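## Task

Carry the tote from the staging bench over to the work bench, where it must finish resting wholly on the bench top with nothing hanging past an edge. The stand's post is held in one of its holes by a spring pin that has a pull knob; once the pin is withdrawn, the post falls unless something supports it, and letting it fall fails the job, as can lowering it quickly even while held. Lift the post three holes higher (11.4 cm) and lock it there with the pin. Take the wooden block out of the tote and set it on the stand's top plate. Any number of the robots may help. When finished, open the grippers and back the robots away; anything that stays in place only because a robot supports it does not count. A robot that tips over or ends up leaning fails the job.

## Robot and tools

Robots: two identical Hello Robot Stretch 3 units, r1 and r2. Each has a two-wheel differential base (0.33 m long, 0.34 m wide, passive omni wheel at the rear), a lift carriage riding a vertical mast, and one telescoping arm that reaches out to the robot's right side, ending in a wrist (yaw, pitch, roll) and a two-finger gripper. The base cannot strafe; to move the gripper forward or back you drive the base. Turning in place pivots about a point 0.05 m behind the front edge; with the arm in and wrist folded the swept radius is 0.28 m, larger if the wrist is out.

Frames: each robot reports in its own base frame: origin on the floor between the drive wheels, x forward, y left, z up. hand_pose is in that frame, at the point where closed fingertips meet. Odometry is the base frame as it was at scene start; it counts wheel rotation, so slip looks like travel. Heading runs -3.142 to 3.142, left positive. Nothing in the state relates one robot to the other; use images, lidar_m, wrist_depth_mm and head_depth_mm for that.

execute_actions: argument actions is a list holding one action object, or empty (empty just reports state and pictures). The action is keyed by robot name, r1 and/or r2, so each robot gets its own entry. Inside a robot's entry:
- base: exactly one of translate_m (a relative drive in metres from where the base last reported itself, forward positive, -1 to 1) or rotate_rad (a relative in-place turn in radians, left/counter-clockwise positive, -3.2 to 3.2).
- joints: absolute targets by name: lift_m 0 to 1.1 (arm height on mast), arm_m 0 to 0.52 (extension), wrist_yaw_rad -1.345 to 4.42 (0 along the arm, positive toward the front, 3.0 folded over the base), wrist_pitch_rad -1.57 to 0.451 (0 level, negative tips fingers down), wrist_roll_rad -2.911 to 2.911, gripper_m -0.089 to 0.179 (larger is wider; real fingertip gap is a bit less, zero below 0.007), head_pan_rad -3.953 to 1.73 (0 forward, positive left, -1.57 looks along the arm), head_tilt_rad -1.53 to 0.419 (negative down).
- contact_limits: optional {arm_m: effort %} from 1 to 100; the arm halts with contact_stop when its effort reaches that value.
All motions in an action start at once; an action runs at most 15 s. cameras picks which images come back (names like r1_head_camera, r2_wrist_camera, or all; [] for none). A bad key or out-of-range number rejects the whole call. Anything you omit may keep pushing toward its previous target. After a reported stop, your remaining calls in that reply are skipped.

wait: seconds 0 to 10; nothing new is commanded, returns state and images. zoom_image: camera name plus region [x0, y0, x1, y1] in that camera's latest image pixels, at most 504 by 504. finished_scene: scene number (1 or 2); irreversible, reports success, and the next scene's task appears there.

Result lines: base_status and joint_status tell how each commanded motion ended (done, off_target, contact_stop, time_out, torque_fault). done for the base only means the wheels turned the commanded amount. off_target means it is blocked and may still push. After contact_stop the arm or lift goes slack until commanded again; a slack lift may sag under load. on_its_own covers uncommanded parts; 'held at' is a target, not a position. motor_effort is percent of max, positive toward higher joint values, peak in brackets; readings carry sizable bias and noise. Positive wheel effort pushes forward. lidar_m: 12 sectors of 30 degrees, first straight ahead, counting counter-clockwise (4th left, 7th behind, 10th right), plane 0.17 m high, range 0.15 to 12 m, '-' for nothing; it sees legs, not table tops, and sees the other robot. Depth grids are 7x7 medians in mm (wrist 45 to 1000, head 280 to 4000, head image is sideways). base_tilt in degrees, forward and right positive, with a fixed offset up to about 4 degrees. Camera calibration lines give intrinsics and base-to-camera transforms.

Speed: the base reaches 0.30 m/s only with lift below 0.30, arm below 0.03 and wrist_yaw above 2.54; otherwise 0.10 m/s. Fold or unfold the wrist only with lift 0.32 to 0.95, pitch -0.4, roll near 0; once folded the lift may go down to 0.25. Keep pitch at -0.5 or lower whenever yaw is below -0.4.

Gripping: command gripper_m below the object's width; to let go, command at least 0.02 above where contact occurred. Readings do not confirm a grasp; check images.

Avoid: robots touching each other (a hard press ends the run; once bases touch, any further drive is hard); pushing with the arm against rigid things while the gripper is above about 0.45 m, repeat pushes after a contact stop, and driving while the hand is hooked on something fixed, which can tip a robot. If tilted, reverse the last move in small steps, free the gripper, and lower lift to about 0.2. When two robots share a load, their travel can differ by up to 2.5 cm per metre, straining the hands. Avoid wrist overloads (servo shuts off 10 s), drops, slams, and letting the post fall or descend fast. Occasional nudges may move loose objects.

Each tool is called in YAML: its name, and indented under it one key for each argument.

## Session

execute_actions:
  actions: []
  cameras: ["r1_nav_camera","r2_nav_camera"]

Scene clock: 0.00 s.
r1.base_odometry: x=+0.000 y=+0.000 heading=+0.000 (m, m, rad; r1's odometry frame)
r1.turned_by_wheels: +0.000 (rad since the last result)
r1.turned_by_imu: +0.000 (rad since the last result)
r1.base_tilt: forward=+0.1 right=-1.3 (deg)
r1.lidar_m: 0.99 1.27 2.82 1.93 1.83 1.08 3.87 1.90 3.21 1.53 1.04 0.98
r1.head_depth_mm: 903 904 902 903 901 898 900 / 944 943 946 944 942 945 945 / 994 995 992 989 986 988 989 / 1043 1046 1047 1045 1046 1044 1049 / 1105 1102 1106 1101 1100 1104 1095 / 1163 1164 1168 1168 1163 1167 1159 / 1242 1241 1238 1241 1243 1245 1238
r1.base_status: not commanded
r1.joint_positions: lift_m=+0.392 arm_m=-0.003 wrist_yaw_rad=+3.091 wrist_pitch_rad=-0.561 wrist_roll_rad=+0.008 gripper_m=+0.037 head_pan_rad=+0.009 head_tilt_rad=-0.003
r1.joint_status: not commanded
r1.motor_effort: left_wheel=-1 right_wheel=+0 lift_m=+40 arm_m=+0 wrist_yaw_rad=+0 wrist_pitch_rad=+4 wrist_roll_rad=+0 gripper_m=+1 head_pan_rad=+0 head_tilt_rad=+1 (%)
r1.hand_pose: x=-0.0109 y=+0.0614 z=+0.3744 quat_wxyz=(+0.214, +0.686, +0.178, +0.672) (m; r1's base frame)
r1.wrist_depth_mm: - - - - - - - / - - - - - - - / 958 943 951 920 936 930 927 / 788 781 772 774 770 762 759 / 661 663 661 652 672 646 650 / 573 569 584 589 579 565 558 / 507 513 - - 502 501 498
r2.base_odometry: x=+0.000 y=+0.000 heading=+0.000 (m, m, rad; r2's odometry frame)
r2.turned_by_wheels: +0.000 (rad since the last result)
r2.turned_by_imu: +0.000 (rad since the last result)
r2.base_tilt: forward=+0.9 right=+0.7 (deg)
r2.lidar_m: 0.99 1.08 1.76 2.43 1.30 1.09 1.08 1.21 1.97 2.17 1.75 3.71
r2.head_depth_mm: 1873 2754 3559 3611 3530 3507 2418 / 1847 2729 3671 3637 3631 3298 2360 / 1829 2721 3718 3683 3755 3374 2463 / 1807 2636 3856 3780 3793 1662 1175 / 1794 2642 3950 3895 3892 1678 1062 / 1781 2576 3937 - 3947 1690 1072 / 1771 2543 - - - 1721 1084
r2.base_status: not commanded
r2.joint_positions: lift_m=+0.388 arm_m=+0.000 wrist_yaw_rad=+2.864 wrist_pitch_rad=-0.541 wrist_roll_rad=+0.002 gripper_m=+0.037 head_pan_rad=-0.003 head_tilt_rad=-0.012
r2.joint_status: not commanded
r2.motor_effort: left_wheel=+0 right_wheel=+0 lift_m=+38 arm_m=+0 wrist_yaw_rad=+0 wrist_pitch_rad=+6 wrist_roll_rad=+0 gripper_m=+1 head_pan_rad=+1 head_tilt_rad=+2 (%)
r2.hand_pose: x=+0.0356 y=+0.0541 z=+0.3737 quat_wxyz=(+0.282, +0.701, +0.093, +0.648) (m; r2's base frame)
r2.wrist_depth_mm: - - - - - - - / - - - - - - - / 886 901 858 873 858 848 853 / 737 - 734 740 742 731 735 / 643 620 657 634 657 631 636 / 561 572 - 555 567 553 557 / 516 - - 507 504 506 506
pictures: r1_nav_camera (sideways: a quarter turn counterclockwise sets it upright), r2_nav_camera (sideways: a quarter turn counterclockwise sets it upright)
camera_calibration (this result's frames):
r1_nav_camera: T_world_to_cam=[[0.0291724, 0.0522929, 0.998206, -1.26404], [0.0172607, -0.998508, 0.0518043, -0.0192941], [0.999425, 0.0157185, -0.0300315, -0.0111715], [0, 0, 0, 1]] pos_world=[0.0483731, 0.0470104, 1.26243]
r2_nav_camera: T_world_to_cam=[[-0.0273928, -0.00649409, 0.999604, -1.26022], [-0.0175461, -0.999822, -0.00697633, 0.0655582], [0.999471, -0.0177302, 0.027274, -0.0871794], [0, 0, 0, 1]] pos_world=[0.0537625, 0.0558168, 1.26256]
Images, in order (width x height): r1_nav_camera 672x504, r2_nav_camera 672x504.

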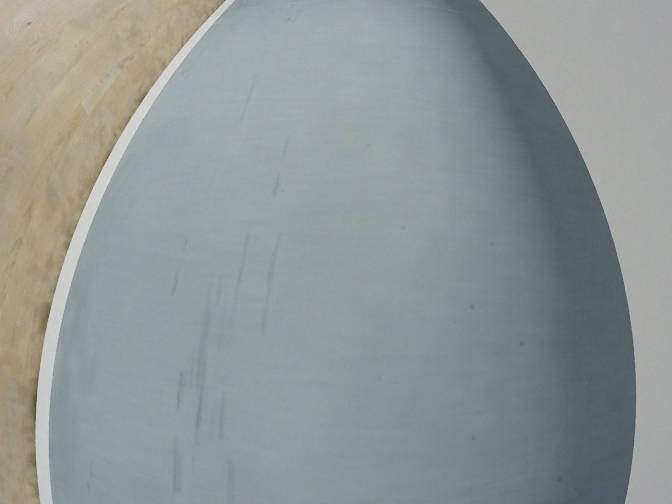

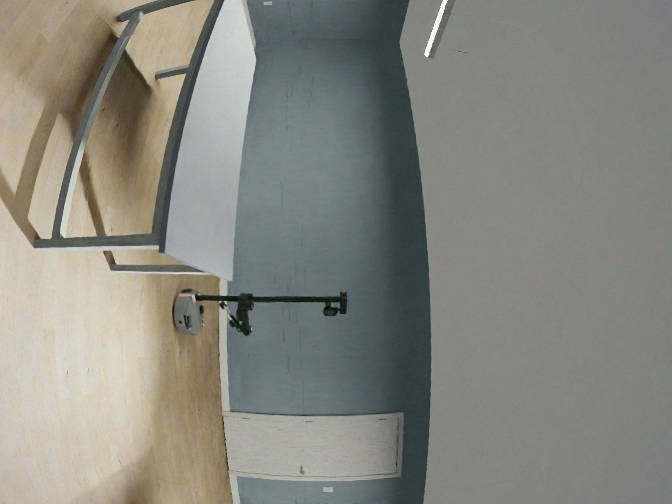

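execute_actions:
  actions:
    - {"r1":{"base":{"rotate_rad":-2.26},"joints":{"lift_m":0.28,"wrist_pitch_rad":-0.4,"wrist_yaw_rad":3.0}},"r2":{"base":{"rotate_rad":1.57},"joints":{"lift_m":0.28,"wrist_pitch_rad":-0.4,"wrist_yaw_rad":3.0,"head_pan_rad":-0.55,"head_tilt_rad":-0.3}}}
  cameras: ["r2_head_camera"]

execute_actions:
  actions:
    - {"r1":{"base":{"translate_m":1},"joints":{"head_pan_rad":-0.4,"head_tilt_rad":-0.6}},"r2":{"base":{"translate_m":-1},"joints":{"head_pan_rad":-2.6,"head_tilt_rad":-0.6}}}
  cameras: ["r1_nav_camera","r2_nav_camera"]

Scene clock: 11.33 s.
r1.base_odometry: x=+0.000 y=+0.000 heading=-2.260 (m, m, rad; r1's odometry frame)
r1.turned_by_wheels: -2.260 (rad since the last result)
r1.turned_by_imu: -2.196 (rad since the last result)
r1.base_tilt: forward=+0.2 right=-1.3 (deg)
r1.lidar_m: 3.20 1.83 1.11 0.97 0.98 1.15 2.08 3.18 1.92 1.08 2.69 1.90
r1.head_depth_mm: 2044 2839 - - 2617 3251 2432 / 2036 2865 - - - 3552 2387 / 2034 3040 - - - 3296 2370 / 2025 3079 - - - 3557 2395 / 2034 3080 - - - 3486 2366 / 2049 3066 - - - 3526 2377 / 2051 3120 - - - 3537 2360
r1.base_status: done
r1.joint_positions: lift_m=+0.280 arm_m=-0.003 wrist_yaw_rad=+3.001 wrist_pitch_rad=-0.420 wrist_roll_rad=+0.008 gripper_m=+0.037 head_pan_rad=+0.009 head_tilt_rad=-0.003
r1.joint_status: all done
r1.motor_effort: left_wheel=+1(12) right_wheel=-2(9) lift_m=+33(35) arm_m=+0(0) wrist_yaw_rad=-1(1) wrist_pitch_rad=+6(6) wrist_roll_rad=+0(0) gripper_m=+1(0) head_pan_rad=+0(1) head_tilt_rad=+2(1) (%)
r1.hand_pose: x=+0.0101 y=+0.0794 z=+0.2923 quat_wxyz=(+0.196, +0.703, +0.098, +0.677) (m; r1's base frame)
r1.wrist_depth_mm: 752 - 936 - - - - / 810 - 990 - - - - / 870 - 993 957 971 954 950 / 752 758 748 739 729 726 721 / 612 609 638 609 615 592 587 / 514 509 - 518 511 501 491 / 453 - - - 429 431 425
r2.base_odometry: x=+0.000 y=+0.000 heading=+1.570 (m, m, rad; r2's odometry frame)
r2.turned_by_wheels: +1.570 (rad since the last result)
r2.turned_by_imu: +1.570 (rad since the last result)
r2.base_tilt: forward=+1.0 right=+0.6 (deg)
r2.lidar_m: 2.41 1.30 1.08 1.08 1.21 1.97 2.18 1.75 3.69 1.00 1.08 1.76
r2.head_depth_mm: 3751 - - - 2695 2096 1611 / 3716 - - - 2586 2037 1632 / 3661 - - - 3133 2129 1638 / 3588 - - - 3107 2163 1649 / 3507 - - - 3145 2171 1658 / 3462 - - - 3209 2185 1669 / 3440 3999 - - 3265 2222 1684
r2.base_status: done
r2.joint_positions: lift_m=+0.280 arm_m=+0.000 wrist_yaw_rad=+2.999 wrist_pitch_rad=-0.420 wrist_roll_rad=+0.002 gripper_m=+0.037 head_pan_rad=-0.543 head_tilt_rad=-0.297
r2.joint_status: all done
r2.motor_effort: left_wheel=-3(13) right_wheel=+2(9) lift_m=+29(32) arm_m=+0(0) wrist_yaw_rad=+1(0) wrist_pitch_rad=+8(9) wrist_roll_rad=+0(0) gripper_m=+0(1) head_pan_rad=-3(46) head_tilt_rad=-1(21) (%)
r2.hand_pose: x=+0.0106 y=+0.0767 z=+0.2926 quat_wxyz=(+0.197, +0.701, +0.098, +0.679) (m; r2's base frame)
r2.wrist_depth_mm: - - - - - - - / - - - - - - - / 883 834 855 868 839 852 839 / 691 695 700 704 695 681 693 / 576 585 - 581 604 576 574 / 504 515 - - 485 488 489 / - - - - 430 433 435
pictures: r2_head_camera (sideways: a quarter turn clockwise sets it upright)
camera_calibration (this result's frames):
r2_head_camera: T_world_to_cam=[[-0.196094, 0.169719, -0.965786, 1.2802], [0.514227, 0.856415, 0.0460901, -0.0602], [0.834936, -0.487595, -0.255212, 0.284224], [0, 0, 0, 1]] pos_world=[0.0446869, -0.0271318, 1.31171]
Images, in order (width x height): r2_head_camera 896x504.

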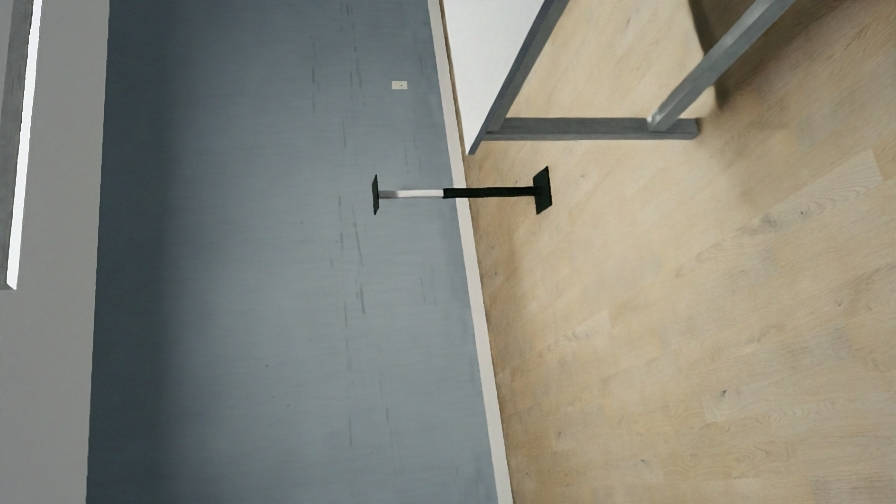

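Scene clock: 16.37 s.
r1.base_odometry: x=-0.636 y=-0.772 heading=-2.260 (m, m, rad; r1's odometry frame)
r1.turned_by_wheels: +0.000 (rad since the last result)
r1.turned_by_imu: +0.003 (rad since the last result)
r1.base_tilt: forward=+0.1 right=-1.4 (deg)
r1.lidar_m: 2.19 2.27 1.35 1.19 1.20 1.42 2.59 2.70 1.42 3.58 1.60 1.03
r1.head_depth_mm: - - 1310 1151 1362 1449 1263 / - 1856 1311 2230 1806 1455 1262 / - 1755 1467 2342 1809 1497 1264 / 3766 2139 2732 2300 1819 1488 1276 / 3572 2146 3079 2333 1816 1490 1270 / 3372 3601 2917 2351 1808 1504 1275 / 3215 3484 3203 2337 1843 1505 1271
r1.base_status: done
r1.joint_positions: lift_m=+0.280 arm_m=-0.003 wrist_yaw_rad=+3.001 wrist_pitch_rad=-0.420 wrist_roll_rad=+0.008 gripper_m=+0.037 head_pan_rad=-0.393 head_tilt_rad=-0.593
r1.joint_status: all done
r1.motor_effort: left_wheel=+0(13) right_wheel=-1(5) lift_m=+34(34) arm_m=-1(0) wrist_yaw_rad=+0(1) wrist_pitch_rad=+5(7) wrist_roll_rad=+0(0) gripper_m=+0(0) head_pan_rad=-1(22) head_tilt_rad=-4(26) (%)
r1.hand_pose: x=+0.0103 y=+0.0795 z=+0.2924 quat_wxyz=(+0.197, +0.703, +0.098, +0.677) (m; r1's base frame)
r1.wrist_depth_mm: 943 - - - - - - / 986 - - - - - - / - - - 962 961 953 944 / 767 742 745 748 740 726 715 / 618 613 620 600 613 589 588 / 517 515 - 516 521 493 492 / 453 - - - 436 427 426
r2.base_odometry: x=-0.001 y=-1.000 heading=+1.570 (m, m, rad; r2's odometry frame)
r2.turned_by_wheels: +0.000 (rad since the last result)
r2.turned_by_imu: -0.005 (rad since the last result)
r2.base_tilt: forward=+1.0 right=+0.6 (deg)
r2.lidar_m: 2.89 1.54 1.29 1.28 1.43 2.33 1.74 0.91 0.90 2.26 1.89 1.48
r2.head_depth_mm: 3278 3492 2016 2282 1900 1527 1274 / 3496 3785 1729 2498 1833 1541 1280 / 3807 - 1517 2509 1779 1537 1286 / - - 1466 2267 1933 1502 1291 / - - 1554 1159 1932 1428 1295 / 3826 - 1577 1062 1169 1523 1312 / 3470 3765 1608 1185 1958 1565 1307
r2.base_status: done
r2.joint_positions: lift_m=+0.280 arm_m=+0.000 wrist_yaw_rad=+2.999 wrist_pitch_rad=-0.419 wrist_roll_rad=+0.002 gripper_m=+0.037 head_pan_rad=-2.593 head_tilt_rad=-0.593
r2.joint_status: all done
r2.motor_effort: left_wheel=-2(16) right_wheel=+2(5) lift_m=+29(29) arm_m=+0(0) wrist_yaw_rad=+1(1) wrist_pitch_rad=+8(9) wrist_roll_rad=+0(0) gripper_m=+1(1) head_pan_rad=-5(59) head_tilt_rad=-4(23) (%)
r2.hand_pose: x=+0.0105 y=+0.0767 z=+0.2926 quat_wxyz=(+0.196, +0.701, +0.098, +0.679) (m; r2's base frame)
r2.wrist_depth_mm: - - - - - - - / - - - - - - - / 866 844 868 868 872 845 846 / 698 696 703 686 698 687 681 / 579 580 - 574 599 577 570 / 494 517 - - 492 489 496 / - - - - 434 432 431
pictures: r1_nav_camera (sideways: a quarter turn counterclockwise sets it upright), r2_nav_camera (sideways: a quarter turn counterclockwise sets it upright)
camera_calibration (this result's frames):
r1_nav_camera: T_world_to_cam=[[0.556101, -0.174239, 0.812645, -1.02496], [-0.349468, -0.93616, 0.0384223, 0.000400526], [0.754072, -0.30536, -0.58149, 0.708022], [0, 0, 0, 1]] pos_world=[0.0362194, 0.0379893, 1.24462]
r2_nav_camera: T_world_to_cam=[[-0.452118, -0.268661, 0.850535, -1.06284], [-0.508086, 0.861304, 0.00197961, 0.0568889], [-0.733101, -0.43125, -0.525914, 0.643385], [0, 0, 0, 1]] pos_world=[0.0200407, -0.0570828, 1.24224]
Images, in order (width x height): r1_nav_camera 672x504, r2_nav_camera 672x504.

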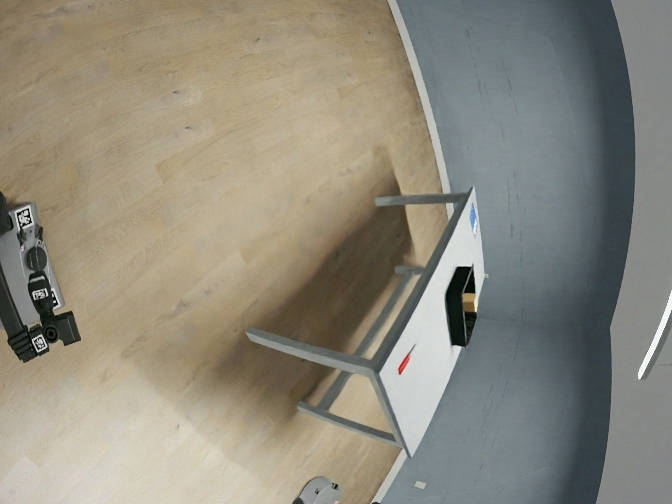

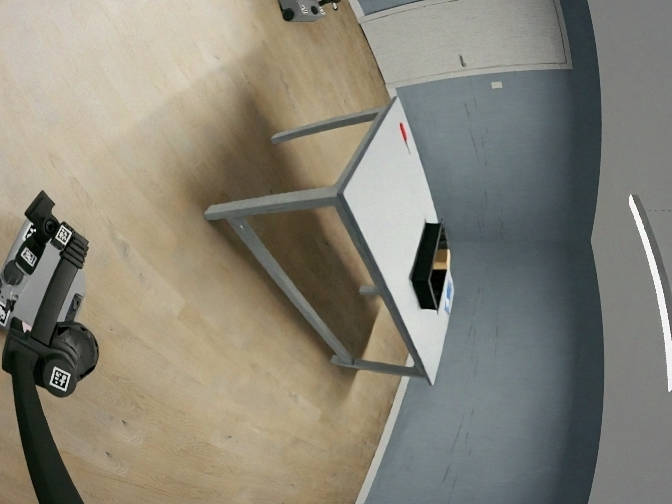

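execute_actions:
  actions:
    - {"r1":{"base":{"rotate_rad":-0.08}},"r2":{"base":{"rotate_rad":0.07}}}
  cameras: []

execute_actions:
  actions:
    - {"r1":{"base":{"translate_m":1}},"r2":{"base":{"translate_m":-1}}}
  cameras: []

execute_actions:
  actions:
    - {"r1":{"base":{"translate_m":0.4},"joints":{"lift_m":0.93,"head_pan_rad":-1.57,"head_tilt_rad":-0.75}},"r2":{"base":{"translate_m":-0.25},"joints":{"lift_m":0.93,"head_pan_rad":-1.57,"head_tilt_rad":-0.75}}}
  cameras: []

execute_actions:
  actions:
    - {"r1":{"base":{"rotate_rad":0.31},"joints":{"wrist_yaw_rad":0,"arm_m":0.1}},"r2":{"base":{"rotate_rad":-0.27},"joints":{"wrist_yaw_rad":0,"arm_m":0.1}}}
  cameras: []

execute_actions:
  actions:
    - {"r1":{"joints":{"lift_m":1.06,"arm_m":0.36,"wrist_pitch_rad":-1.4,"wrist_roll_rad":1.57,"gripper_m":0.09}},"r2":{"joints":{"lift_m":1.06,"arm_m":0.36,"wrist_pitch_rad":-1.4,"wrist_roll_rad":1.57,"gripper_m":0.09}}}
  cameras: ["r1_head_camera","r2_head_camera","r1_wrist_camera","r2_wrist_camera"]

Scene clock: 30.63 s.
r1.base_odometry: x=-0.636 y=-0.772 heading=-2.340 (m, m, rad; r1's odometry frame)
r1.turned_by_wheels: -0.080 (rad since the last result)
r1.turned_by_imu: -0.078 (rad since the last result)
r1.base_tilt: forward=+0.1 right=-1.4 (deg)
r1.lidar_m: 2.19 2.60 1.41 1.20 1.20 1.36 2.25 2.70 1.42 3.59 1.60 1.03
r1.head_depth_mm: 3699 3920 1304 1911 1808 1480 1264 / - - 1307 2087 1674 1457 1276 / - 1862 1344 2331 1815 1498 1266 / 3924 2117 1505 2305 1829 1493 1262 / 3797 2122 2918 2304 1824 1494 1274 / 3554 2124 3076 2322 1830 1501 1278 / 3280 3570 3074 2320 1830 1495 1276
r1.base_status: done
r1.joint_positions: lift_m=+0.280 arm_m=-0.003 wrist_yaw_rad=+3.001 wrist_pitch_rad=-0.420 wrist_roll_rad=+0.008 gripper_m=+0.037 head_pan_rad=-0.393 head_tilt_rad=-0.593
r1.joint_status: not commanded
r1.motor_effort: left_wheel=+1(9) right_wheel=-2(7) lift_m=+34(34) arm_m=+0(0) wrist_yaw_rad=+0(1) wrist_pitch_rad=+6(7) wrist_roll_rad=+0(0) gripper_m=+0(0) head_pan_rad=-2(3) head_tilt_rad=-3(2) (%)
r1.hand_pose: x=+0.0103 y=+0.0795 z=+0.2924 quat_wxyz=(+0.197, +0.703, +0.098, +0.677) (m; r1's base frame)
r1.wrist_depth_mm: 903 - - - - - - / 952 - - - - - - / 971 - 999 985 952 956 955 / 762 749 756 748 730 720 729 / 619 606 631 606 615 591 583 / 514 512 - 521 517 496 491 / 453 - - - 429 427 428
r2.base_odometry: x=-0.001 y=-1.000 heading=+1.640 (m, m, rad; r2's odometry frame)
r2.turned_by_wheels: +0.070 (rad since the last result)
r2.turned_by_imu: +0.069 (rad since the last result)
r2.base_tilt: forward=+1.0 right=+0.7 (deg)
r2.lidar_m: 2.54 1.48 1.28 1.28 1.49 2.60 1.52 0.89 1.48 2.26 1.47 1.55
r2.head_depth_mm: 3421 3647 1837 2486 1884 1520 1270 / 3661 3929 1500 2505 1815 1534 1275 / - - 1451 2324 1911 1532 1288 / - - 1540 1213 1937 1507 1287 / 3981 - 1553 1102 1755 1392 1294 / 3601 3872 1584 1117 1948 1557 1306 / 3334 3558 3645 1604 1817 1568 1306
r2.base_status: done
r2.joint_positions: lift_m=+0.280 arm_m=+0.000 wrist_yaw_rad=+2.999 wrist_pitch_rad=-0.419 wrist_roll_rad=+0.002 gripper_m=+0.037 head_pan_rad=-2.593 head_tilt_rad=-0.593
r2.joint_status: not commanded
r2.motor_effort: left_wheel=-3(13) right_wheel=+2(7) lift_m=+29(29) arm_m=+0(1) wrist_yaw_rad=+0(0) wrist_pitch_rad=+8(8) wrist_roll_rad=+0(0) gripper_m=+0(1) head_pan_rad=-4(4) head_tilt_rad=-5(3) (%)
r2.hand_pose: x=+0.0105 y=+0.0767 z=+0.2926 quat_wxyz=(+0.196, +0.701, +0.098, +0.679) (m; r2's base frame)
r2.wrist_depth_mm: - - - - - - - / - - - - - - - / 871 826 863 859 864 862 859 / 706 692 695 690 686 693 677 / 587 579 - 575 604 575 582 / 495 511 - - 488 496 492 / - - - - 435 431 434
pictures: none
No camera images: the call's "cameras" was empty. Leave "cameras" out to get every camera's image.

Scene clock: 35.63 s.
r1.base_odometry: x=-1.331 y=-1.491 heading=-2.340 (m, m, rad; r1's odometry frame)
r1.turned_by_wheels: +0.000 (rad since the last result)
r1.turned_by_imu: +0.003 (rad since the last result)
r1.base_tilt: forward=+0.0 right=-1.4 (deg)
r1.lidar_m: 1.21 2.66 1.77 1.48 1.48 1.69 2.84 2.16 0.64 0.63 1.19 1.35
r1.head_depth_mm: 3500 3702 1309 883 768 1488 1271 / 3357 3861 1309 953 853 1496 1268 / 3170 3539 1306 949 1759 1497 1267 / 2988 3236 1297 1044 1813 1499 1265 / 2751 3029 1318 2070 1728 1504 1280 / 2565 2799 2926 2222 1822 1489 1274 / 2420 2599 2784 2355 1824 1508 1273
r1.base_status: done
r1.joint_positions: lift_m=+0.280 arm_m=-0.003 wrist_yaw_rad=+3.001 wrist_pitch_rad=-0.420 wrist_roll_rad=+0.008 gripper_m=+0.037 head_pan_rad=-0.393 head_tilt_rad=-0.593
r1.joint_status: not commanded
r1.motor_effort: left_wheel=+1(11) right_wheel=-2(5) lift_m=+34(34) arm_m=+0(0) wrist_yaw_rad=+0(0) wrist_pitch_rad=+6(6) wrist_roll_rad=+0(0) gripper_m=+0(0) head_pan_rad=-3(3) head_tilt_rad=-2(2) (%)
r1.hand_pose: x=+0.0103 y=+0.0795 z=+0.2924 quat_wxyz=(+0.196, +0.703, +0.098, +0.677) (m; r1's base frame)
r1.wrist_depth_mm: - - - - - - - / - - - - - - - / - - 989 951 979 948 945 / 766 741 748 745 724 725 722 / 617 611 631 602 618 589 586 / 511 513 - 527 511 495 492 / 456 - - - 430 428 429
r2.base_odometry: x=+0.068 y=-1.998 heading=+1.640 (m, m, rad; r2's odometry frame)
r2.turned_by_wheels: +0.000 (rad since the last result)
r2.turned_by_imu: -0.005 (rad since the last result)
r2.base_tilt: forward=+1.0 right=+0.6 (deg)
r2.lidar_m: 3.09 1.78 1.55 1.55 1.79 2.53 1.00 0.58 0.50 0.50 0.58 2.29
r2.head_depth_mm: 2444 2605 2833 2189 1815 1523 1269 / 2633 2850 3039 1070 1835 1447 1277 / 2833 3149 3321 1034 1778 1535 1249 / 3144 3450 3558 1041 850 1542 1202 / 3411 3842 1545 1053 794 1513 1299 / 3331 3611 3695 1057 801 731 1300 / 3073 3274 3454 975 765 663 1312
r2.base_status: done
r2.joint_positions: lift_m=+0.280 arm_m=+0.000 wrist_yaw_rad=+2.999 wrist_pitch_rad=-0.419 wrist_roll_rad=+0.002 gripper_m=+0.037 head_pan_rad=-2.593 head_tilt_rad=-0.593
r2.joint_status: not commanded
r2.motor_effort: left_wheel=-2(17) right_wheel=+2(5) lift_m=+29(29) arm_m=+0(0) wrist_yaw_rad=+1(1) wrist_pitch_rad=+8(8) wrist_roll_rad=+0(0) gripper_m=+1(0) head_pan_rad=-4(4) head_tilt_rad=-2(4) (%)
r2.hand_pose: x=+0.0105 y=+0.0767 z=+0.2926 quat_wxyz=(+0.196, +0.701, +0.098, +0.679) (m; r2's base frame)
r2.wrist_depth_mm: - - - - - - - / - - - - - - - / 870 841 849 857 856 840 847 / 702 688 689 699 688 687 693 / 581 582 - 575 596 577 568 / 497 513 - - 484 494 487 / - - - - 431 432 427
pictures: none
No camera images: the call's "cameras" was empty. Leave "cameras" out to get every camera's image.

Scene clock: 42.37 s.
r1.base_odometry: x=-1.609 y=-1.778 heading=-2.340 (m, m, rad; r1's odometry frame)
r1.turned_by_wheels: +0.000 (rad since the last result)
r1.turned_by_imu: +0.000 (rad since the last result)
r1.base_tilt: forward=+0.1 right=-1.4 (deg)
r1.lidar_m: 0.81 2.28 1.91 1.62 1.61 1.81 3.05 2.51 0.81 1.08 1.07 0.82
r1.head_depth_mm: 3110 3203 970 777 - - 1189 / 3088 3212 974 776 676 - 1172 / 2947 3155 977 777 679 - - / 2916 3191 981 754 680 - 1184 / 2858 3058 911 738 682 - 1184 / 2735 3004 782 723 647 1343 1191 / 2646 2934 948 719 653 1319 1202
r1.base_status: done
r1.joint_positions: lift_m=+0.930 arm_m=-0.003 wrist_yaw_rad=+3.000 wrist_pitch_rad=-0.419 wrist_roll_rad=+0.008 gripper_m=+0.037 head_pan_rad=-1.563 head_tilt_rad=-0.741
r1.joint_status: all done
r1.motor_effort: left_wheel=+0(11) right_wheel=-1(6) lift_m=+46(46) arm_m=+0(0) wrist_yaw_rad=+0(0) wrist_pitch_rad=+6(6) wrist_roll_rad=+0(0) gripper_m=+1(1) head_pan_rad=-2(32) head_tilt_rad=-4(15) (%)
r1.hand_pose: x=+0.0103 y=+0.0796 z=+0.9421 quat_wxyz=(+0.196, +0.703, +0.098, +0.677) (m; r1's base frame)
r1.wrist_depth_mm: - - - - - - - / - - - - - - - / - - - - - - - / - - - - - - - / - - - - - - - / - - - - - - - / - - - - - - -
r2.base_odometry: x=+0.085 y=-2.247 heading=+1.640 (m, m, rad; r2's odometry frame)
r2.turned_by_wheels: +0.000 (rad since the last result)
r2.turned_by_imu: -0.002 (rad since the last result)
r2.base_tilt: forward=+1.0 right=+0.7 (deg)
r2.lidar_m: 3.21 1.86 1.61 1.62 1.86 2.28 2.28 0.50 0.43 0.43 0.50 2.51
r2.head_depth_mm: 2614 2990 980 814 - - 1165 / 1249 2988 949 819 705 - 1187 / 2769 3093 990 745 701 - - / 2869 3212 1094 806 694 - 1133 / 2903 3291 1099 841 699 - 1160 / 2972 3404 1110 844 701 1439 1164 / 3084 3406 1121 855 725 1413 1189
r2.base_status: done
r2.joint_positions: lift_m=+0.930 arm_m=+0.000 wrist_yaw_rad=+3.000 wrist_pitch_rad=-0.419 wrist_roll_rad=+0.002 gripper_m=+0.037 head_pan_rad=-1.577 head_tilt_rad=-0.741
r2.joint_status: all done
r2.motor_effort: left_wheel=-2(16) right_wheel=+1(8) lift_m=+45(48) arm_m=+0(0) wrist_yaw_rad=+0(0) wrist_pitch_rad=+8(8) wrist_roll_rad=+0(0) gripper_m=+2(0) head_pan_rad=+5(61) head_tilt_rad=-3(15) (%)
r2.hand_pose: x=+0.0105 y=+0.0768 z=+0.9422 quat_wxyz=(+0.196, +0.701, +0.098, +0.679) (m; r2's base frame)
r2.wrist_depth_mm: - - - - - - - / - - - - - - - / - - - - - - - / - - - - - - - / - - - - - - - / - - - - - - - / - - - - - - -
pictures: none
No camera images: the call's "cameras" was empty. Leave "cameras" out to get every camera's image.

Scene clock: 44.87 s.
r1.base_odometry: x=-1.609 y=-1.778 heading=-2.030 (m, m, rad; r1's odometry frame)
r1.turned_by_wheels: +0.310 (rad since the last result)
r1.turned_by_imu: +0.301 (rad since the last result)
r1.base_tilt: forward=+0.1 right=-1.4 (deg)
r1.lidar_m: 2.29 2.27 1.67 1.60 1.66 2.31 2.51 0.81 1.11 1.07 1.12 0.81
r1.head_depth_mm: 2779 3032 1045 - - 1349 1185 / 2801 2970 938 - - 1359 1185 / 2810 3070 1003 - - 1369 1190 / 1484 3004 943 734 646 1361 1193 / 2806 3078 908 737 666 1362 1191 / 2866 3139 986 785 665 1363 1187 / 2849 3073 987 785 667 1369 1200
r1.base_status: done
r1.joint_positions: lift_m=+0.930 arm_m=+0.100 wrist_yaw_rad=+0.002 wrist_pitch_rad=-0.419 wrist_roll_rad=+0.008 gripper_m=+0.037 head_pan_rad=-1.563 head_tilt_rad=-0.741
r1.joint_status: all done
r1.motor_effort: left_wheel=-3(7) right_wheel=+3(6) lift_m=+46(46) arm_m=+3(3) wrist_yaw_rad=-2(2) wrist_pitch_rad=+6(5) wrist_roll_rad=+0(0) gripper_m=+1(0) head_pan_rad=-2(2) head_tilt_rad=-3(4) (%)
r1.hand_pose: x=-0.0212 y=-0.4689 z=+0.9421 quat_wxyz=(+0.689, +0.147, -0.694, -0.148) (m; r1's base frame)
r1.wrist_depth_mm: - - - - - - - / - - - - - - - / 722 722 648 616 642 694 687 / 550 554 490 432 504 529 527 / 442 427 361 335 397 429 427 / 371 370 346 351 371 360 359 / 319 316 312 315 313 312 309
r2.base_odometry: x=+0.085 y=-2.247 heading=+1.370 (m, m, rad; r2's odometry frame)
r2.turned_by_wheels: -0.270 (rad since the last result)
r2.turned_by_imu: -0.271 (rad since the last result)
r2.base_tilt: forward=+1.0 right=+0.7 (deg)
r2.lidar_m: 2.52 2.30 1.67 1.61 1.67 2.27 2.28 0.62 0.45 0.43 0.45 0.61
r2.head_depth_mm: 2804 3170 1117 - - 1359 1122 / 2792 3120 1146 - - 1353 1124 / 2801 3113 1000 - - 1352 1153 / 2746 3083 935 - 667 1361 1154 / 1163 3001 1002 810 679 1340 1158 / 2737 3081 1111 797 684 1348 1143 / 2748 3051 1120 853 686 1350 1217
r2.base_status: done
r2.joint_positions: lift_m=+0.930 arm_m=+0.100 wrist_yaw_rad=+0.002 wrist_pitch_rad=-0.419 wrist_roll_rad=+0.002 gripper_m=+0.037 head_pan_rad=-1.577 head_tilt_rad=-0.741
r2.joint_status: all done
r2.motor_effort: left_wheel=+2(10) right_wheel=-2(6) lift_m=+45(45) arm_m=+4(5) wrist_yaw_rad=-1(3) wrist_pitch_rad=+8(8) wrist_roll_rad=+0(0) gripper_m=+0(0) head_pan_rad=+5(5) head_tilt_rad=-4(5) (%)
r2.hand_pose: x=-0.0212 y=-0.4689 z=+0.9422 quat_wxyz=(+0.691, +0.148, -0.692, -0.147) (m; r2's base frame)
r2.wrist_depth_mm: - - - - - - - / - - 807 632 783 - 813 / 633 636 583 563 596 636 618 / 504 509 465 497 464 494 500 / 429 397 337 332 342 426 421 / 366 359 349 350 357 357 359 / 318 316 317 319 314 315 313
pictures: none
No camera images: the call's "cameras" was empty. Leave "cameras" out to get every camera's image.

Scene clock: 48.00 s.
r1.base_odometry: x=-1.609 y=-1.778 heading=-2.030 (m, m, rad; r1's odometry frame)
r1.turned_by_wheels: +0.000 (rad since the last result)
r1.turned_by_imu: -0.001 (rad since the last result)
r1.base_tilt: forward=+0.1 right=-1.3 (deg)
r1.lidar_m: 2.28 2.27 1.68 1.60 1.66 2.32 2.52 0.82 1.11 1.07 1.12 0.81
r1.head_depth_mm: 2801 2934 966 775 645 1356 1187 / 2944 2890 904 733 644 1357 1194 / - - 934 734 648 1363 1188 / 1502 2990 910 736 646 1363 1187 / 2820 3099 909 740 649 1366 1198 / 2849 3005 987 785 666 1363 1199 / 2844 3160 988 784 665 1373 1195
r1.base_status: not commanded
r1.joint_positions: lift_m=+1.060 arm_m=+0.360 wrist_yaw_rad=+0.000 wrist_pitch_rad=-1.395 wrist_roll_rad=+1.566 gripper_m=+0.090 head_pan_rad=-1.563 head_tilt_rad=-0.741
r1.joint_status: all done
r1.motor_effort: left_wheel=-3(3) right_wheel=+2(3) lift_m=+46(47) arm_m=+3(5) wrist_yaw_rad=+0(2) wrist_pitch_rad=-1(4) wrist_roll_rad=+2(2) gripper_m=+0(91) head_pan_rad=-3(2) head_tilt_rad=-3(4) (%)
r1.hand_pose: x=-0.0215 y=-0.5254 z=+0.9420 quat_wxyz=(+0.002, +0.001, -0.766, -0.643) (m; r1's base frame)
r1.wrist_depth_mm: 349 337 324 311 301 961 941 / 263 255 244 319 308 300 - / 371 357 342 327 317 310 - / 374 316 353 338 327 - - / 249 274 361 350 341 - - / 388 390 366 363 355 - - / 330 310 297 371 360 - -
r2.base_odometry: x=+0.085 y=-2.247 heading=+1.370 (m, m, rad; r2's odometry frame)
r2.turned_by_wheels: +0.000 (rad since the last result)
r2.turned_by_imu: +0.000 (rad since the last result)
r2.base_tilt: forward=+1.0 right=+0.6 (deg)
r2.lidar_m: 2.51 2.30 1.67 1.61 1.67 2.27 2.28 0.62 0.45 0.43 0.45 0.61
r2.head_depth_mm: 2894 3141 1065 817 665 1346 1116 / 2755 3085 1074 800 668 1348 1127 / - 3034 993 748 672 1358 1152 / - - 861 744 676 1356 1156 / 1442 3045 1006 813 679 1331 1157 / 2754 3065 1111 793 684 1352 1139 / 2710 3038 1121 849 684 1347 1212
r2.base_status: not commanded
r2.joint_positions: lift_m=+1.060 arm_m=+0.360 wrist_yaw_rad=+0.000 wrist_pitch_rad=-1.396 wrist_roll_rad=+1.568 gripper_m=+0.090 head_pan_rad=-1.577 head_tilt_rad=-0.741
r2.joint_status: all done
r2.motor_effort: left_wheel=+2(2) right_wheel=-2(2) lift_m=+45(47) arm_m=+3(4) wrist_yaw_rad=-1(1) wrist_pitch_rad=-2(8) wrist_roll_rad=+1(2) gripper_m=+0(82) head_pan_rad=+5(5) head_tilt_rad=-4(3) (%)
r2.hand_pose: x=-0.0215 y=-0.5251 z=+0.9419 quat_wxyz=(+0.001, +0.001, -0.766, -0.643) (m; r2's base frame)
r2.wrist_depth_mm: 363 350 326 317 305 297 904 / 348 340 334 328 314 305 - / 397 373 355 334 326 315 - / 311 372 375 345 335 - 993 / 304 402 379 364 350 - - / 399 403 383 373 366 - - / 466 334 319 386 372 - -
pictures: r1_head_camera (sideways: a quarter turn clockwise sets it upright), r1_wrist_camera, r2_head_camera (sideways: a quarter turn clockwise sets it upright), r2_wrist_camera
camera_calibration (this result's frames):
r1_head_camera: T_world_to_cam=[[-0.0264747, 0.690087, -0.723242, 0.961097], [0.999225, 0.0393477, 0.000966662, -0.00231522], [0.029125, -0.722656, -0.690594, 0.859519], [0, 0, 0, 1]] pos_world=[0.00272473, -0.0420133, 1.28869]
r1_wrist_camera: T_world_to_cam=[[0.0433587, 0.989788, -0.135793, 0.647564], [0.980895, -0.0163745, 0.193848, -0.137886], [0.189644, -0.141603, -0.971588, 1.00867], [0, 0, 0, 1]] pos_world=[-0.0841143, -0.500378, 1.09467]
r2_head_camera: T_world_to_cam=[[0.0479076, 0.645648, -0.762131, 1.01307], [0.998807, -0.0237789, 0.0426406, -0.058639], [0.00940825, -0.763264, -0.646018, 0.797781], [0, 0, 0, 1]] pos_world=[0.00252982, -0.046561, 1.28997]
r2_wrist_camera: T_world_to_cam=[[-0.00951671, 0.983083, -0.182912, 0.68783], [0.978613, 0.0467467, 0.20033, -0.111689], [0.205491, -0.177094, -0.962503, 0.988373], [0, 0, 0, 1]] pos_world=[-0.0872557, -0.495938, 1.0995]
Images, in order (width x height): r1_head_camera 896x504, r1_wrist_camera 644x364, r2_head_camera 896x504, r2_wrist_camera 644x364.

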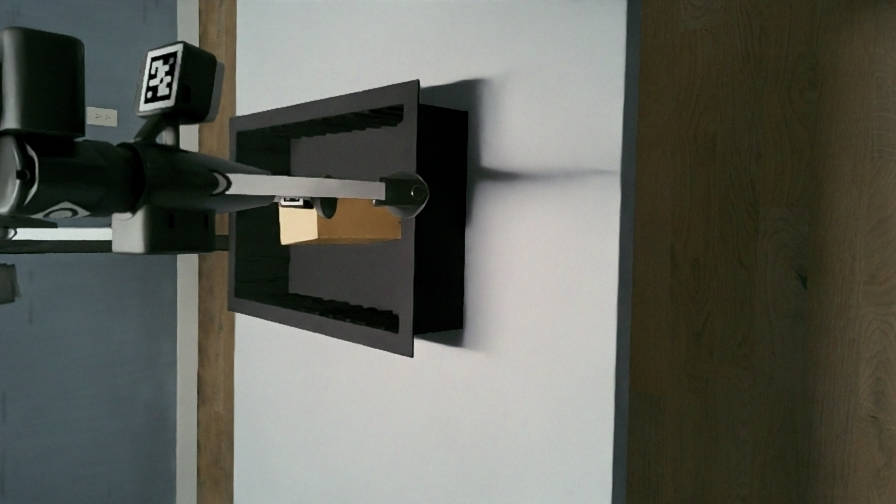

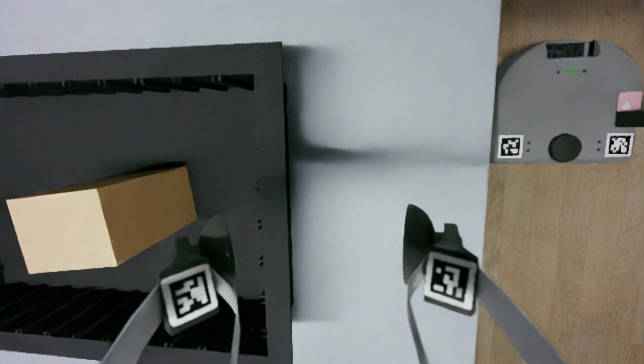

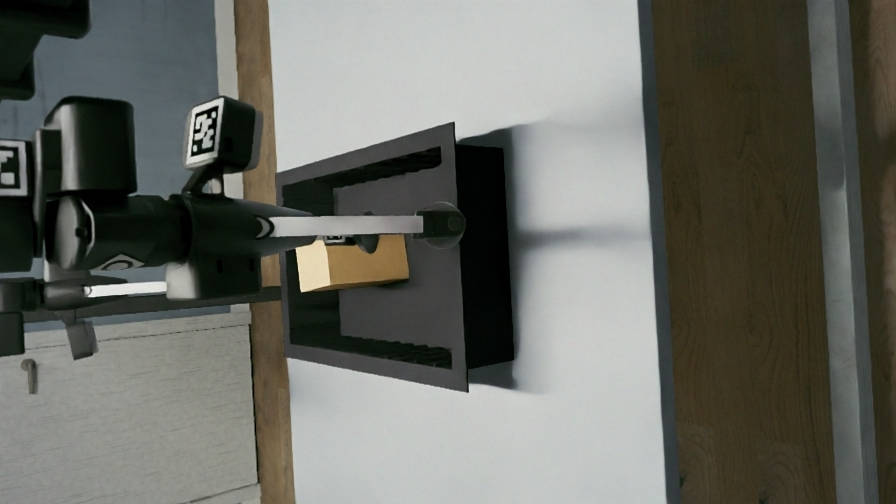

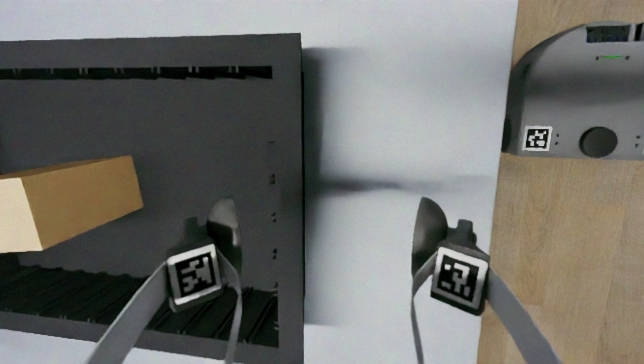

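execute_actions:
  actions:
    - {"r1":{"base":{"rotate_rad":-0.01},"joints":{"arm_m":0.418}},"r2":{"base":{"rotate_rad":0.01},"joints":{"arm_m":0.413}}}
  cameras: []

execute_actions:
  actions:
    - {"r1":{"base":{"translate_m":0.033},"joints":{"lift_m":0.925}},"r2":{"base":{"translate_m":0.012},"joints":{"lift_m":0.915}}}
  cameras: ["r1_head_camera","r2_head_camera","r1_wrist_camera","r2_wrist_camera"]

Scene clock: 55.10 s.
r1.base_odometry: x=-1.609 y=-1.778 heading=-2.040 (m, m, rad; r1's odometry frame)
r1.turned_by_wheels: -0.010 (rad since the last result)
r1.turned_by_imu: -0.011 (rad since the last result)
r1.base_tilt: forward=+0.0 right=-1.3 (deg)
r1.lidar_m: 2.28 2.29 1.68 1.60 1.65 2.29 2.51 0.82 1.12 1.07 1.11 0.81
r1.head_depth_mm: 2777 3026 968 774 646 1345 1182 / 2868 3007 906 733 642 1351 1188 / - 2947 972 732 644 1365 1193 / 1532 2962 907 735 645 1361 1189 / 2830 3033 907 737 648 1354 1186 / 2855 3125 980 781 665 1368 1196 / 2881 3083 985 784 669 1363 1193
r1.base_status: done
r1.joint_positions: lift_m=+1.060 arm_m=+0.418 wrist_yaw_rad=+0.000 wrist_pitch_rad=-1.395 wrist_roll_rad=+1.566 gripper_m=+0.090 head_pan_rad=-1.563 head_tilt_rad=-0.741
r1.joint_status: all done
r1.motor_effort: left_wheel=-2(3) right_wheel=+1(5) lift_m=+46(46) arm_m=+3(4) wrist_yaw_rad=+0(0) wrist_pitch_rad=-2(1) wrist_roll_rad=+2(2) gripper_m=+1(0) head_pan_rad=-2(2) head_tilt_rad=-3(4) (%)
r1.hand_pose: x=-0.0215 y=-0.5833 z=+0.9420 quat_wxyz=(+0.002, +0.001, -0.766, -0.643) (m; r1's base frame)
r1.wrist_depth_mm: 347 338 324 309 301 291 943 / 265 257 244 233 310 297 - / 371 355 344 326 320 307 - / 387 364 345 336 328 316 - / 395 239 352 348 336 325 - / 400 377 372 358 351 334 - / 324 319 317 291 360 350 -
r2.base_odometry: x=+0.085 y=-2.247 heading=+1.380 (m, m, rad; r2's odometry frame)
r2.turned_by_wheels: +0.010 (rad since the last result)
r2.turned_by_imu: +0.009 (rad since the last result)
r2.base_tilt: forward=+1.0 right=+0.7 (deg)
r2.lidar_m: 2.52 2.28 1.67 1.61 1.67 2.29 2.28 0.61 0.45 0.43 0.45 0.62
r2.head_depth_mm: 2885 3177 1066 819 665 1349 1123 / 2799 3121 1079 796 667 1353 1143 / - 3095 989 748 674 1357 1146 / - - 878 745 677 1364 1159 / 829 3060 1000 769 679 1338 1158 / 2756 3079 1110 817 683 1348 1142 / 2739 3068 1120 854 685 1351 1217
r2.base_status: done
r2.joint_positions: lift_m=+1.060 arm_m=+0.413 wrist_yaw_rad=+0.000 wrist_pitch_rad=-1.396 wrist_roll_rad=+1.568 gripper_m=+0.090 head_pan_rad=-1.577 head_tilt_rad=-0.741
r2.joint_status: all done
r2.motor_effort: left_wheel=+0(7) right_wheel=-1(5) lift_m=+44(45) arm_m=+3(2) wrist_yaw_rad=+0(0) wrist_pitch_rad=-2(2) wrist_roll_rad=+1(1) gripper_m=+0(1) head_pan_rad=+5(5) head_tilt_rad=-4(4) (%)
r2.hand_pose: x=-0.0215 y=-0.5781 z=+0.9419 quat_wxyz=(+0.001, +0.001, -0.766, -0.643) (m; r2's base frame)
r2.wrist_depth_mm: 362 345 252 240 303 294 286 / 377 361 344 320 313 301 292 / 389 376 355 337 323 312 - / 268 319 369 350 339 320 - / 277 397 378 363 350 327 - / 381 386 372 366 363 337 - / 473 331 316 297 372 359 -
pictures: none
No camera images: the call's "cameras" was empty. Leave "cameras" out to get every camera's image.

Scene clock: 57.27 s.
r1.base_odometry: x=-1.624 y=-1.807 heading=-2.040 (m, m, rad; r1's odometry frame)
r1.turned_by_wheels: +0.000 (rad since the last result)
r1.turned_by_imu: -0.001 (rad since the last result)
r1.base_tilt: forward=+0.1 right=-1.4 (deg)
r1.lidar_m: 2.26 2.30 1.68 1.61 1.66 2.29 2.55 0.84 1.11 1.07 1.12 0.78
r1.head_depth_mm: 2777 - 936 751 644 1351 1192 / 2739 - 871 732 643 1358 1189 / 2690 - 872 728 646 1359 1191 / 849 1670 941 734 647 1352 1188 / 2834 3093 943 756 648 1368 1192 / 2817 3082 987 781 665 1371 1195 / 2912 3103 984 783 668 1373 1197
r1.base_status: done
r1.joint_positions: lift_m=+0.925 arm_m=+0.418 wrist_yaw_rad=+0.000 wrist_pitch_rad=-1.395 wrist_roll_rad=+1.566 gripper_m=+0.090 head_pan_rad=-1.563 head_tilt_rad=-0.741
r1.joint_status: all done
r1.motor_effort: left_wheel=-2(3) right_wheel=+1(7) lift_m=+33(39) arm_m=+3(3) wrist_yaw_rad=+0(0) wrist_pitch_rad=-1(2) wrist_roll_rad=+2(2) gripper_m=+1(1) head_pan_rad=-2(2) head_tilt_rad=-3(3) (%)
r1.hand_pose: x=-0.0215 y=-0.5833 z=+0.8073 quat_wxyz=(+0.002, +0.001, -0.766, -0.643) (m; r1's base frame)
r1.wrist_depth_mm: 200 194 187 100 177 170 165 / 208 202 194 103 181 175 169 / 215 208 200 106 187 180 174 / 153 195 206 109 192 185 179 / 145 188 211 112 200 191 184 / 143 229 216 116 206 196 189 / 248 239 227 120 211 204 195
r2.base_odometry: x=+0.087 y=-2.235 heading=+1.380 (m, m, rad; r2's odometry frame)
r2.turned_by_wheels: +0.000 (rad since the last result)
r2.turned_by_imu: +0.000 (rad since the last result)
r2.base_tilt: forward=+1.0 right=+0.7 (deg)
r2.lidar_m: 2.50 2.28 1.68 1.61 1.68 2.29 2.30 0.61 0.45 0.43 0.45 0.62
r2.head_depth_mm: 2820 3101 - 771 649 1347 1115 / 2779 3032 1033 769 669 1350 1153 / 2793 - - 748 673 1358 1150 / 1371 1577 - 738 674 1358 1153 / 1273 3053 1006 779 679 1342 1159 / 2747 3049 1110 843 682 1340 1145 / 2719 3075 1117 850 687 1351 1217
r2.base_status: done
r2.joint_positions: lift_m=+0.915 arm_m=+0.413 wrist_yaw_rad=+0.000 wrist_pitch_rad=-1.396 wrist_roll_rad=+1.568 gripper_m=+0.090 head_pan_rad=-1.577 head_tilt_rad=-0.741
r2.joint_status: all done
r2.motor_effort: left_wheel=+1(7) right_wheel=-1(6) lift_m=+28(38) arm_m=+3(3) wrist_yaw_rad=+0(0) wrist_pitch_rad=-2(2) wrist_roll_rad=+1(1) gripper_m=+0(1) head_pan_rad=+5(5) head_tilt_rad=-3(3) (%)
r2.hand_pose: x=-0.0215 y=-0.5781 z=+0.7974 quat_wxyz=(+0.001, +0.001, -0.766, -0.643) (m; r2's base frame)
r2.wrist_depth_mm: 205 196 187 99 173 167 160 / 215 205 195 101 179 171 165 / 223 213 202 106 186 177 169 / 230 220 210 109 192 183 175 / 238 229 215 113 199 187 180 / 254 243 223 118 207 192 186 / 263 249 236 122 214 204 192
pictures: r1_head_camera (sideways: a quarter turn clockwise sets it upright), r1_wrist_camera, r2_head_camera (sideways: a quarter turn clockwise sets it upright), r2_wrist_camera
camera_calibration (this result's frames):
r1_head_camera: T_world_to_cam=[[-0.0264746, 0.690087, -0.723242, 0.961097], [0.999225, 0.0393474, 0.000966662, -0.00231522], [0.0291248, -0.722656, -0.690594, 0.859519], [0, 0, 0, 1]] pos_world=[0.00272472, -0.0420133, 1.28869]
r1_wrist_camera: T_world_to_cam=[[0.0433672, 0.98982, -0.135559, 0.686462], [0.980895, -0.0164285, 0.193845, -0.112768], [0.189645, -0.141375, -0.971621, 0.869826], [0, 0, 0, 1]] pos_world=[-0.0841143, -0.558354, 0.960056]
r2_head_camera: T_world_to_cam=[[0.0479075, 0.64565, -0.762129, 1.01306], [0.998807, -0.0237787, 0.0426406, -0.058639], [0.00940844, -0.763263, -0.64602, 0.797783], [0, 0, 0, 1]] pos_world=[0.00252983, -0.046561, 1.28997]
r2_wrist_camera: T_world_to_cam=[[-0.00951209, 0.983135, -0.182631, 0.713243], [0.978613, 0.046685, 0.200344, -0.0803186], [0.205491, -0.17682, -0.962553, 0.840139], [0, 0, 0, 1]] pos_world=[-0.0872557, -0.548911, 0.95503]
Images, in order (width x height): r1_head_camera 896x504, r1_wrist_camera 644x364, r2_head_camera 896x504, r2_wrist_camera 644x364.

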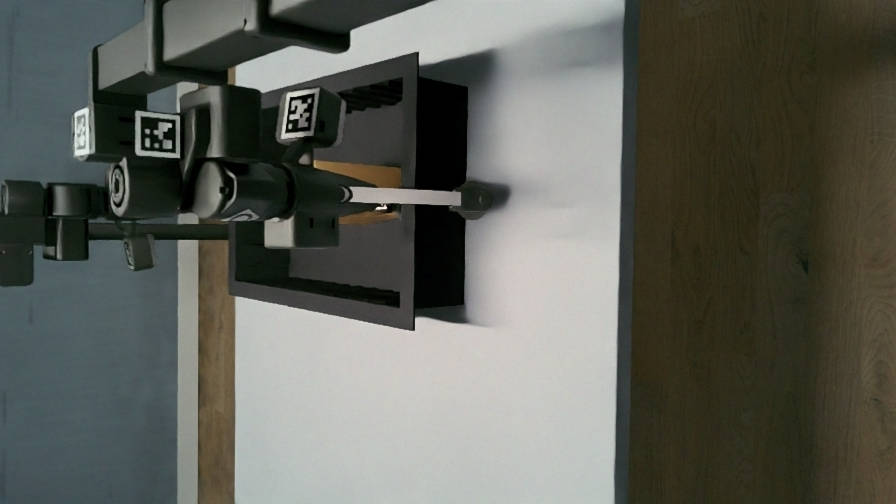

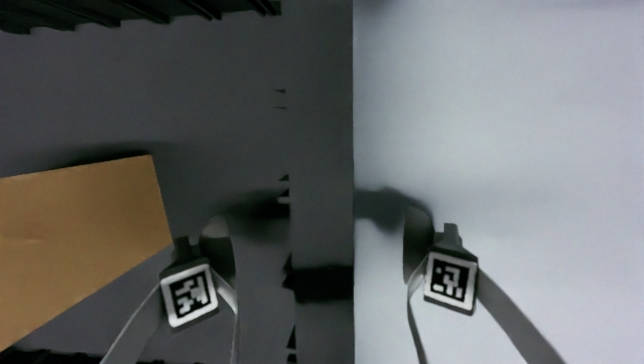

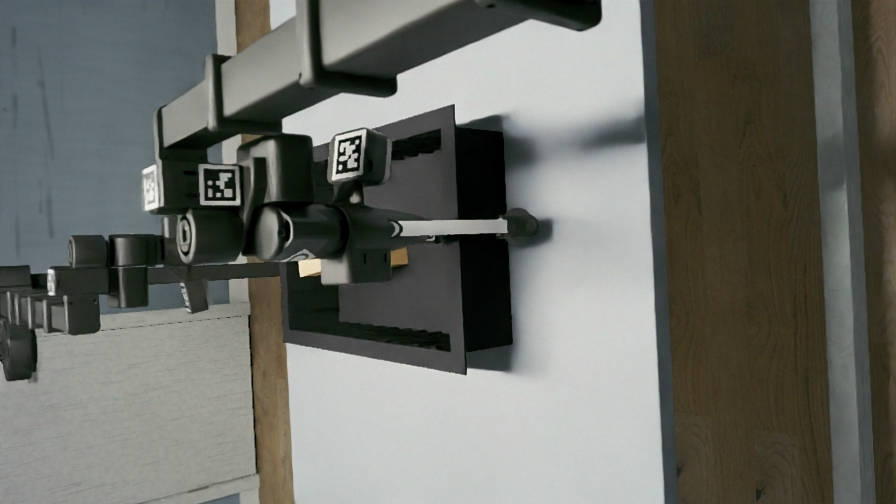

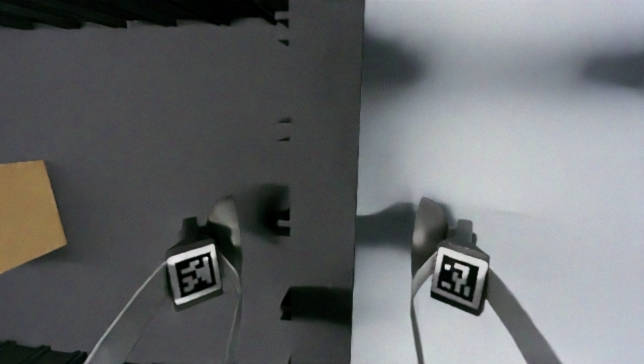

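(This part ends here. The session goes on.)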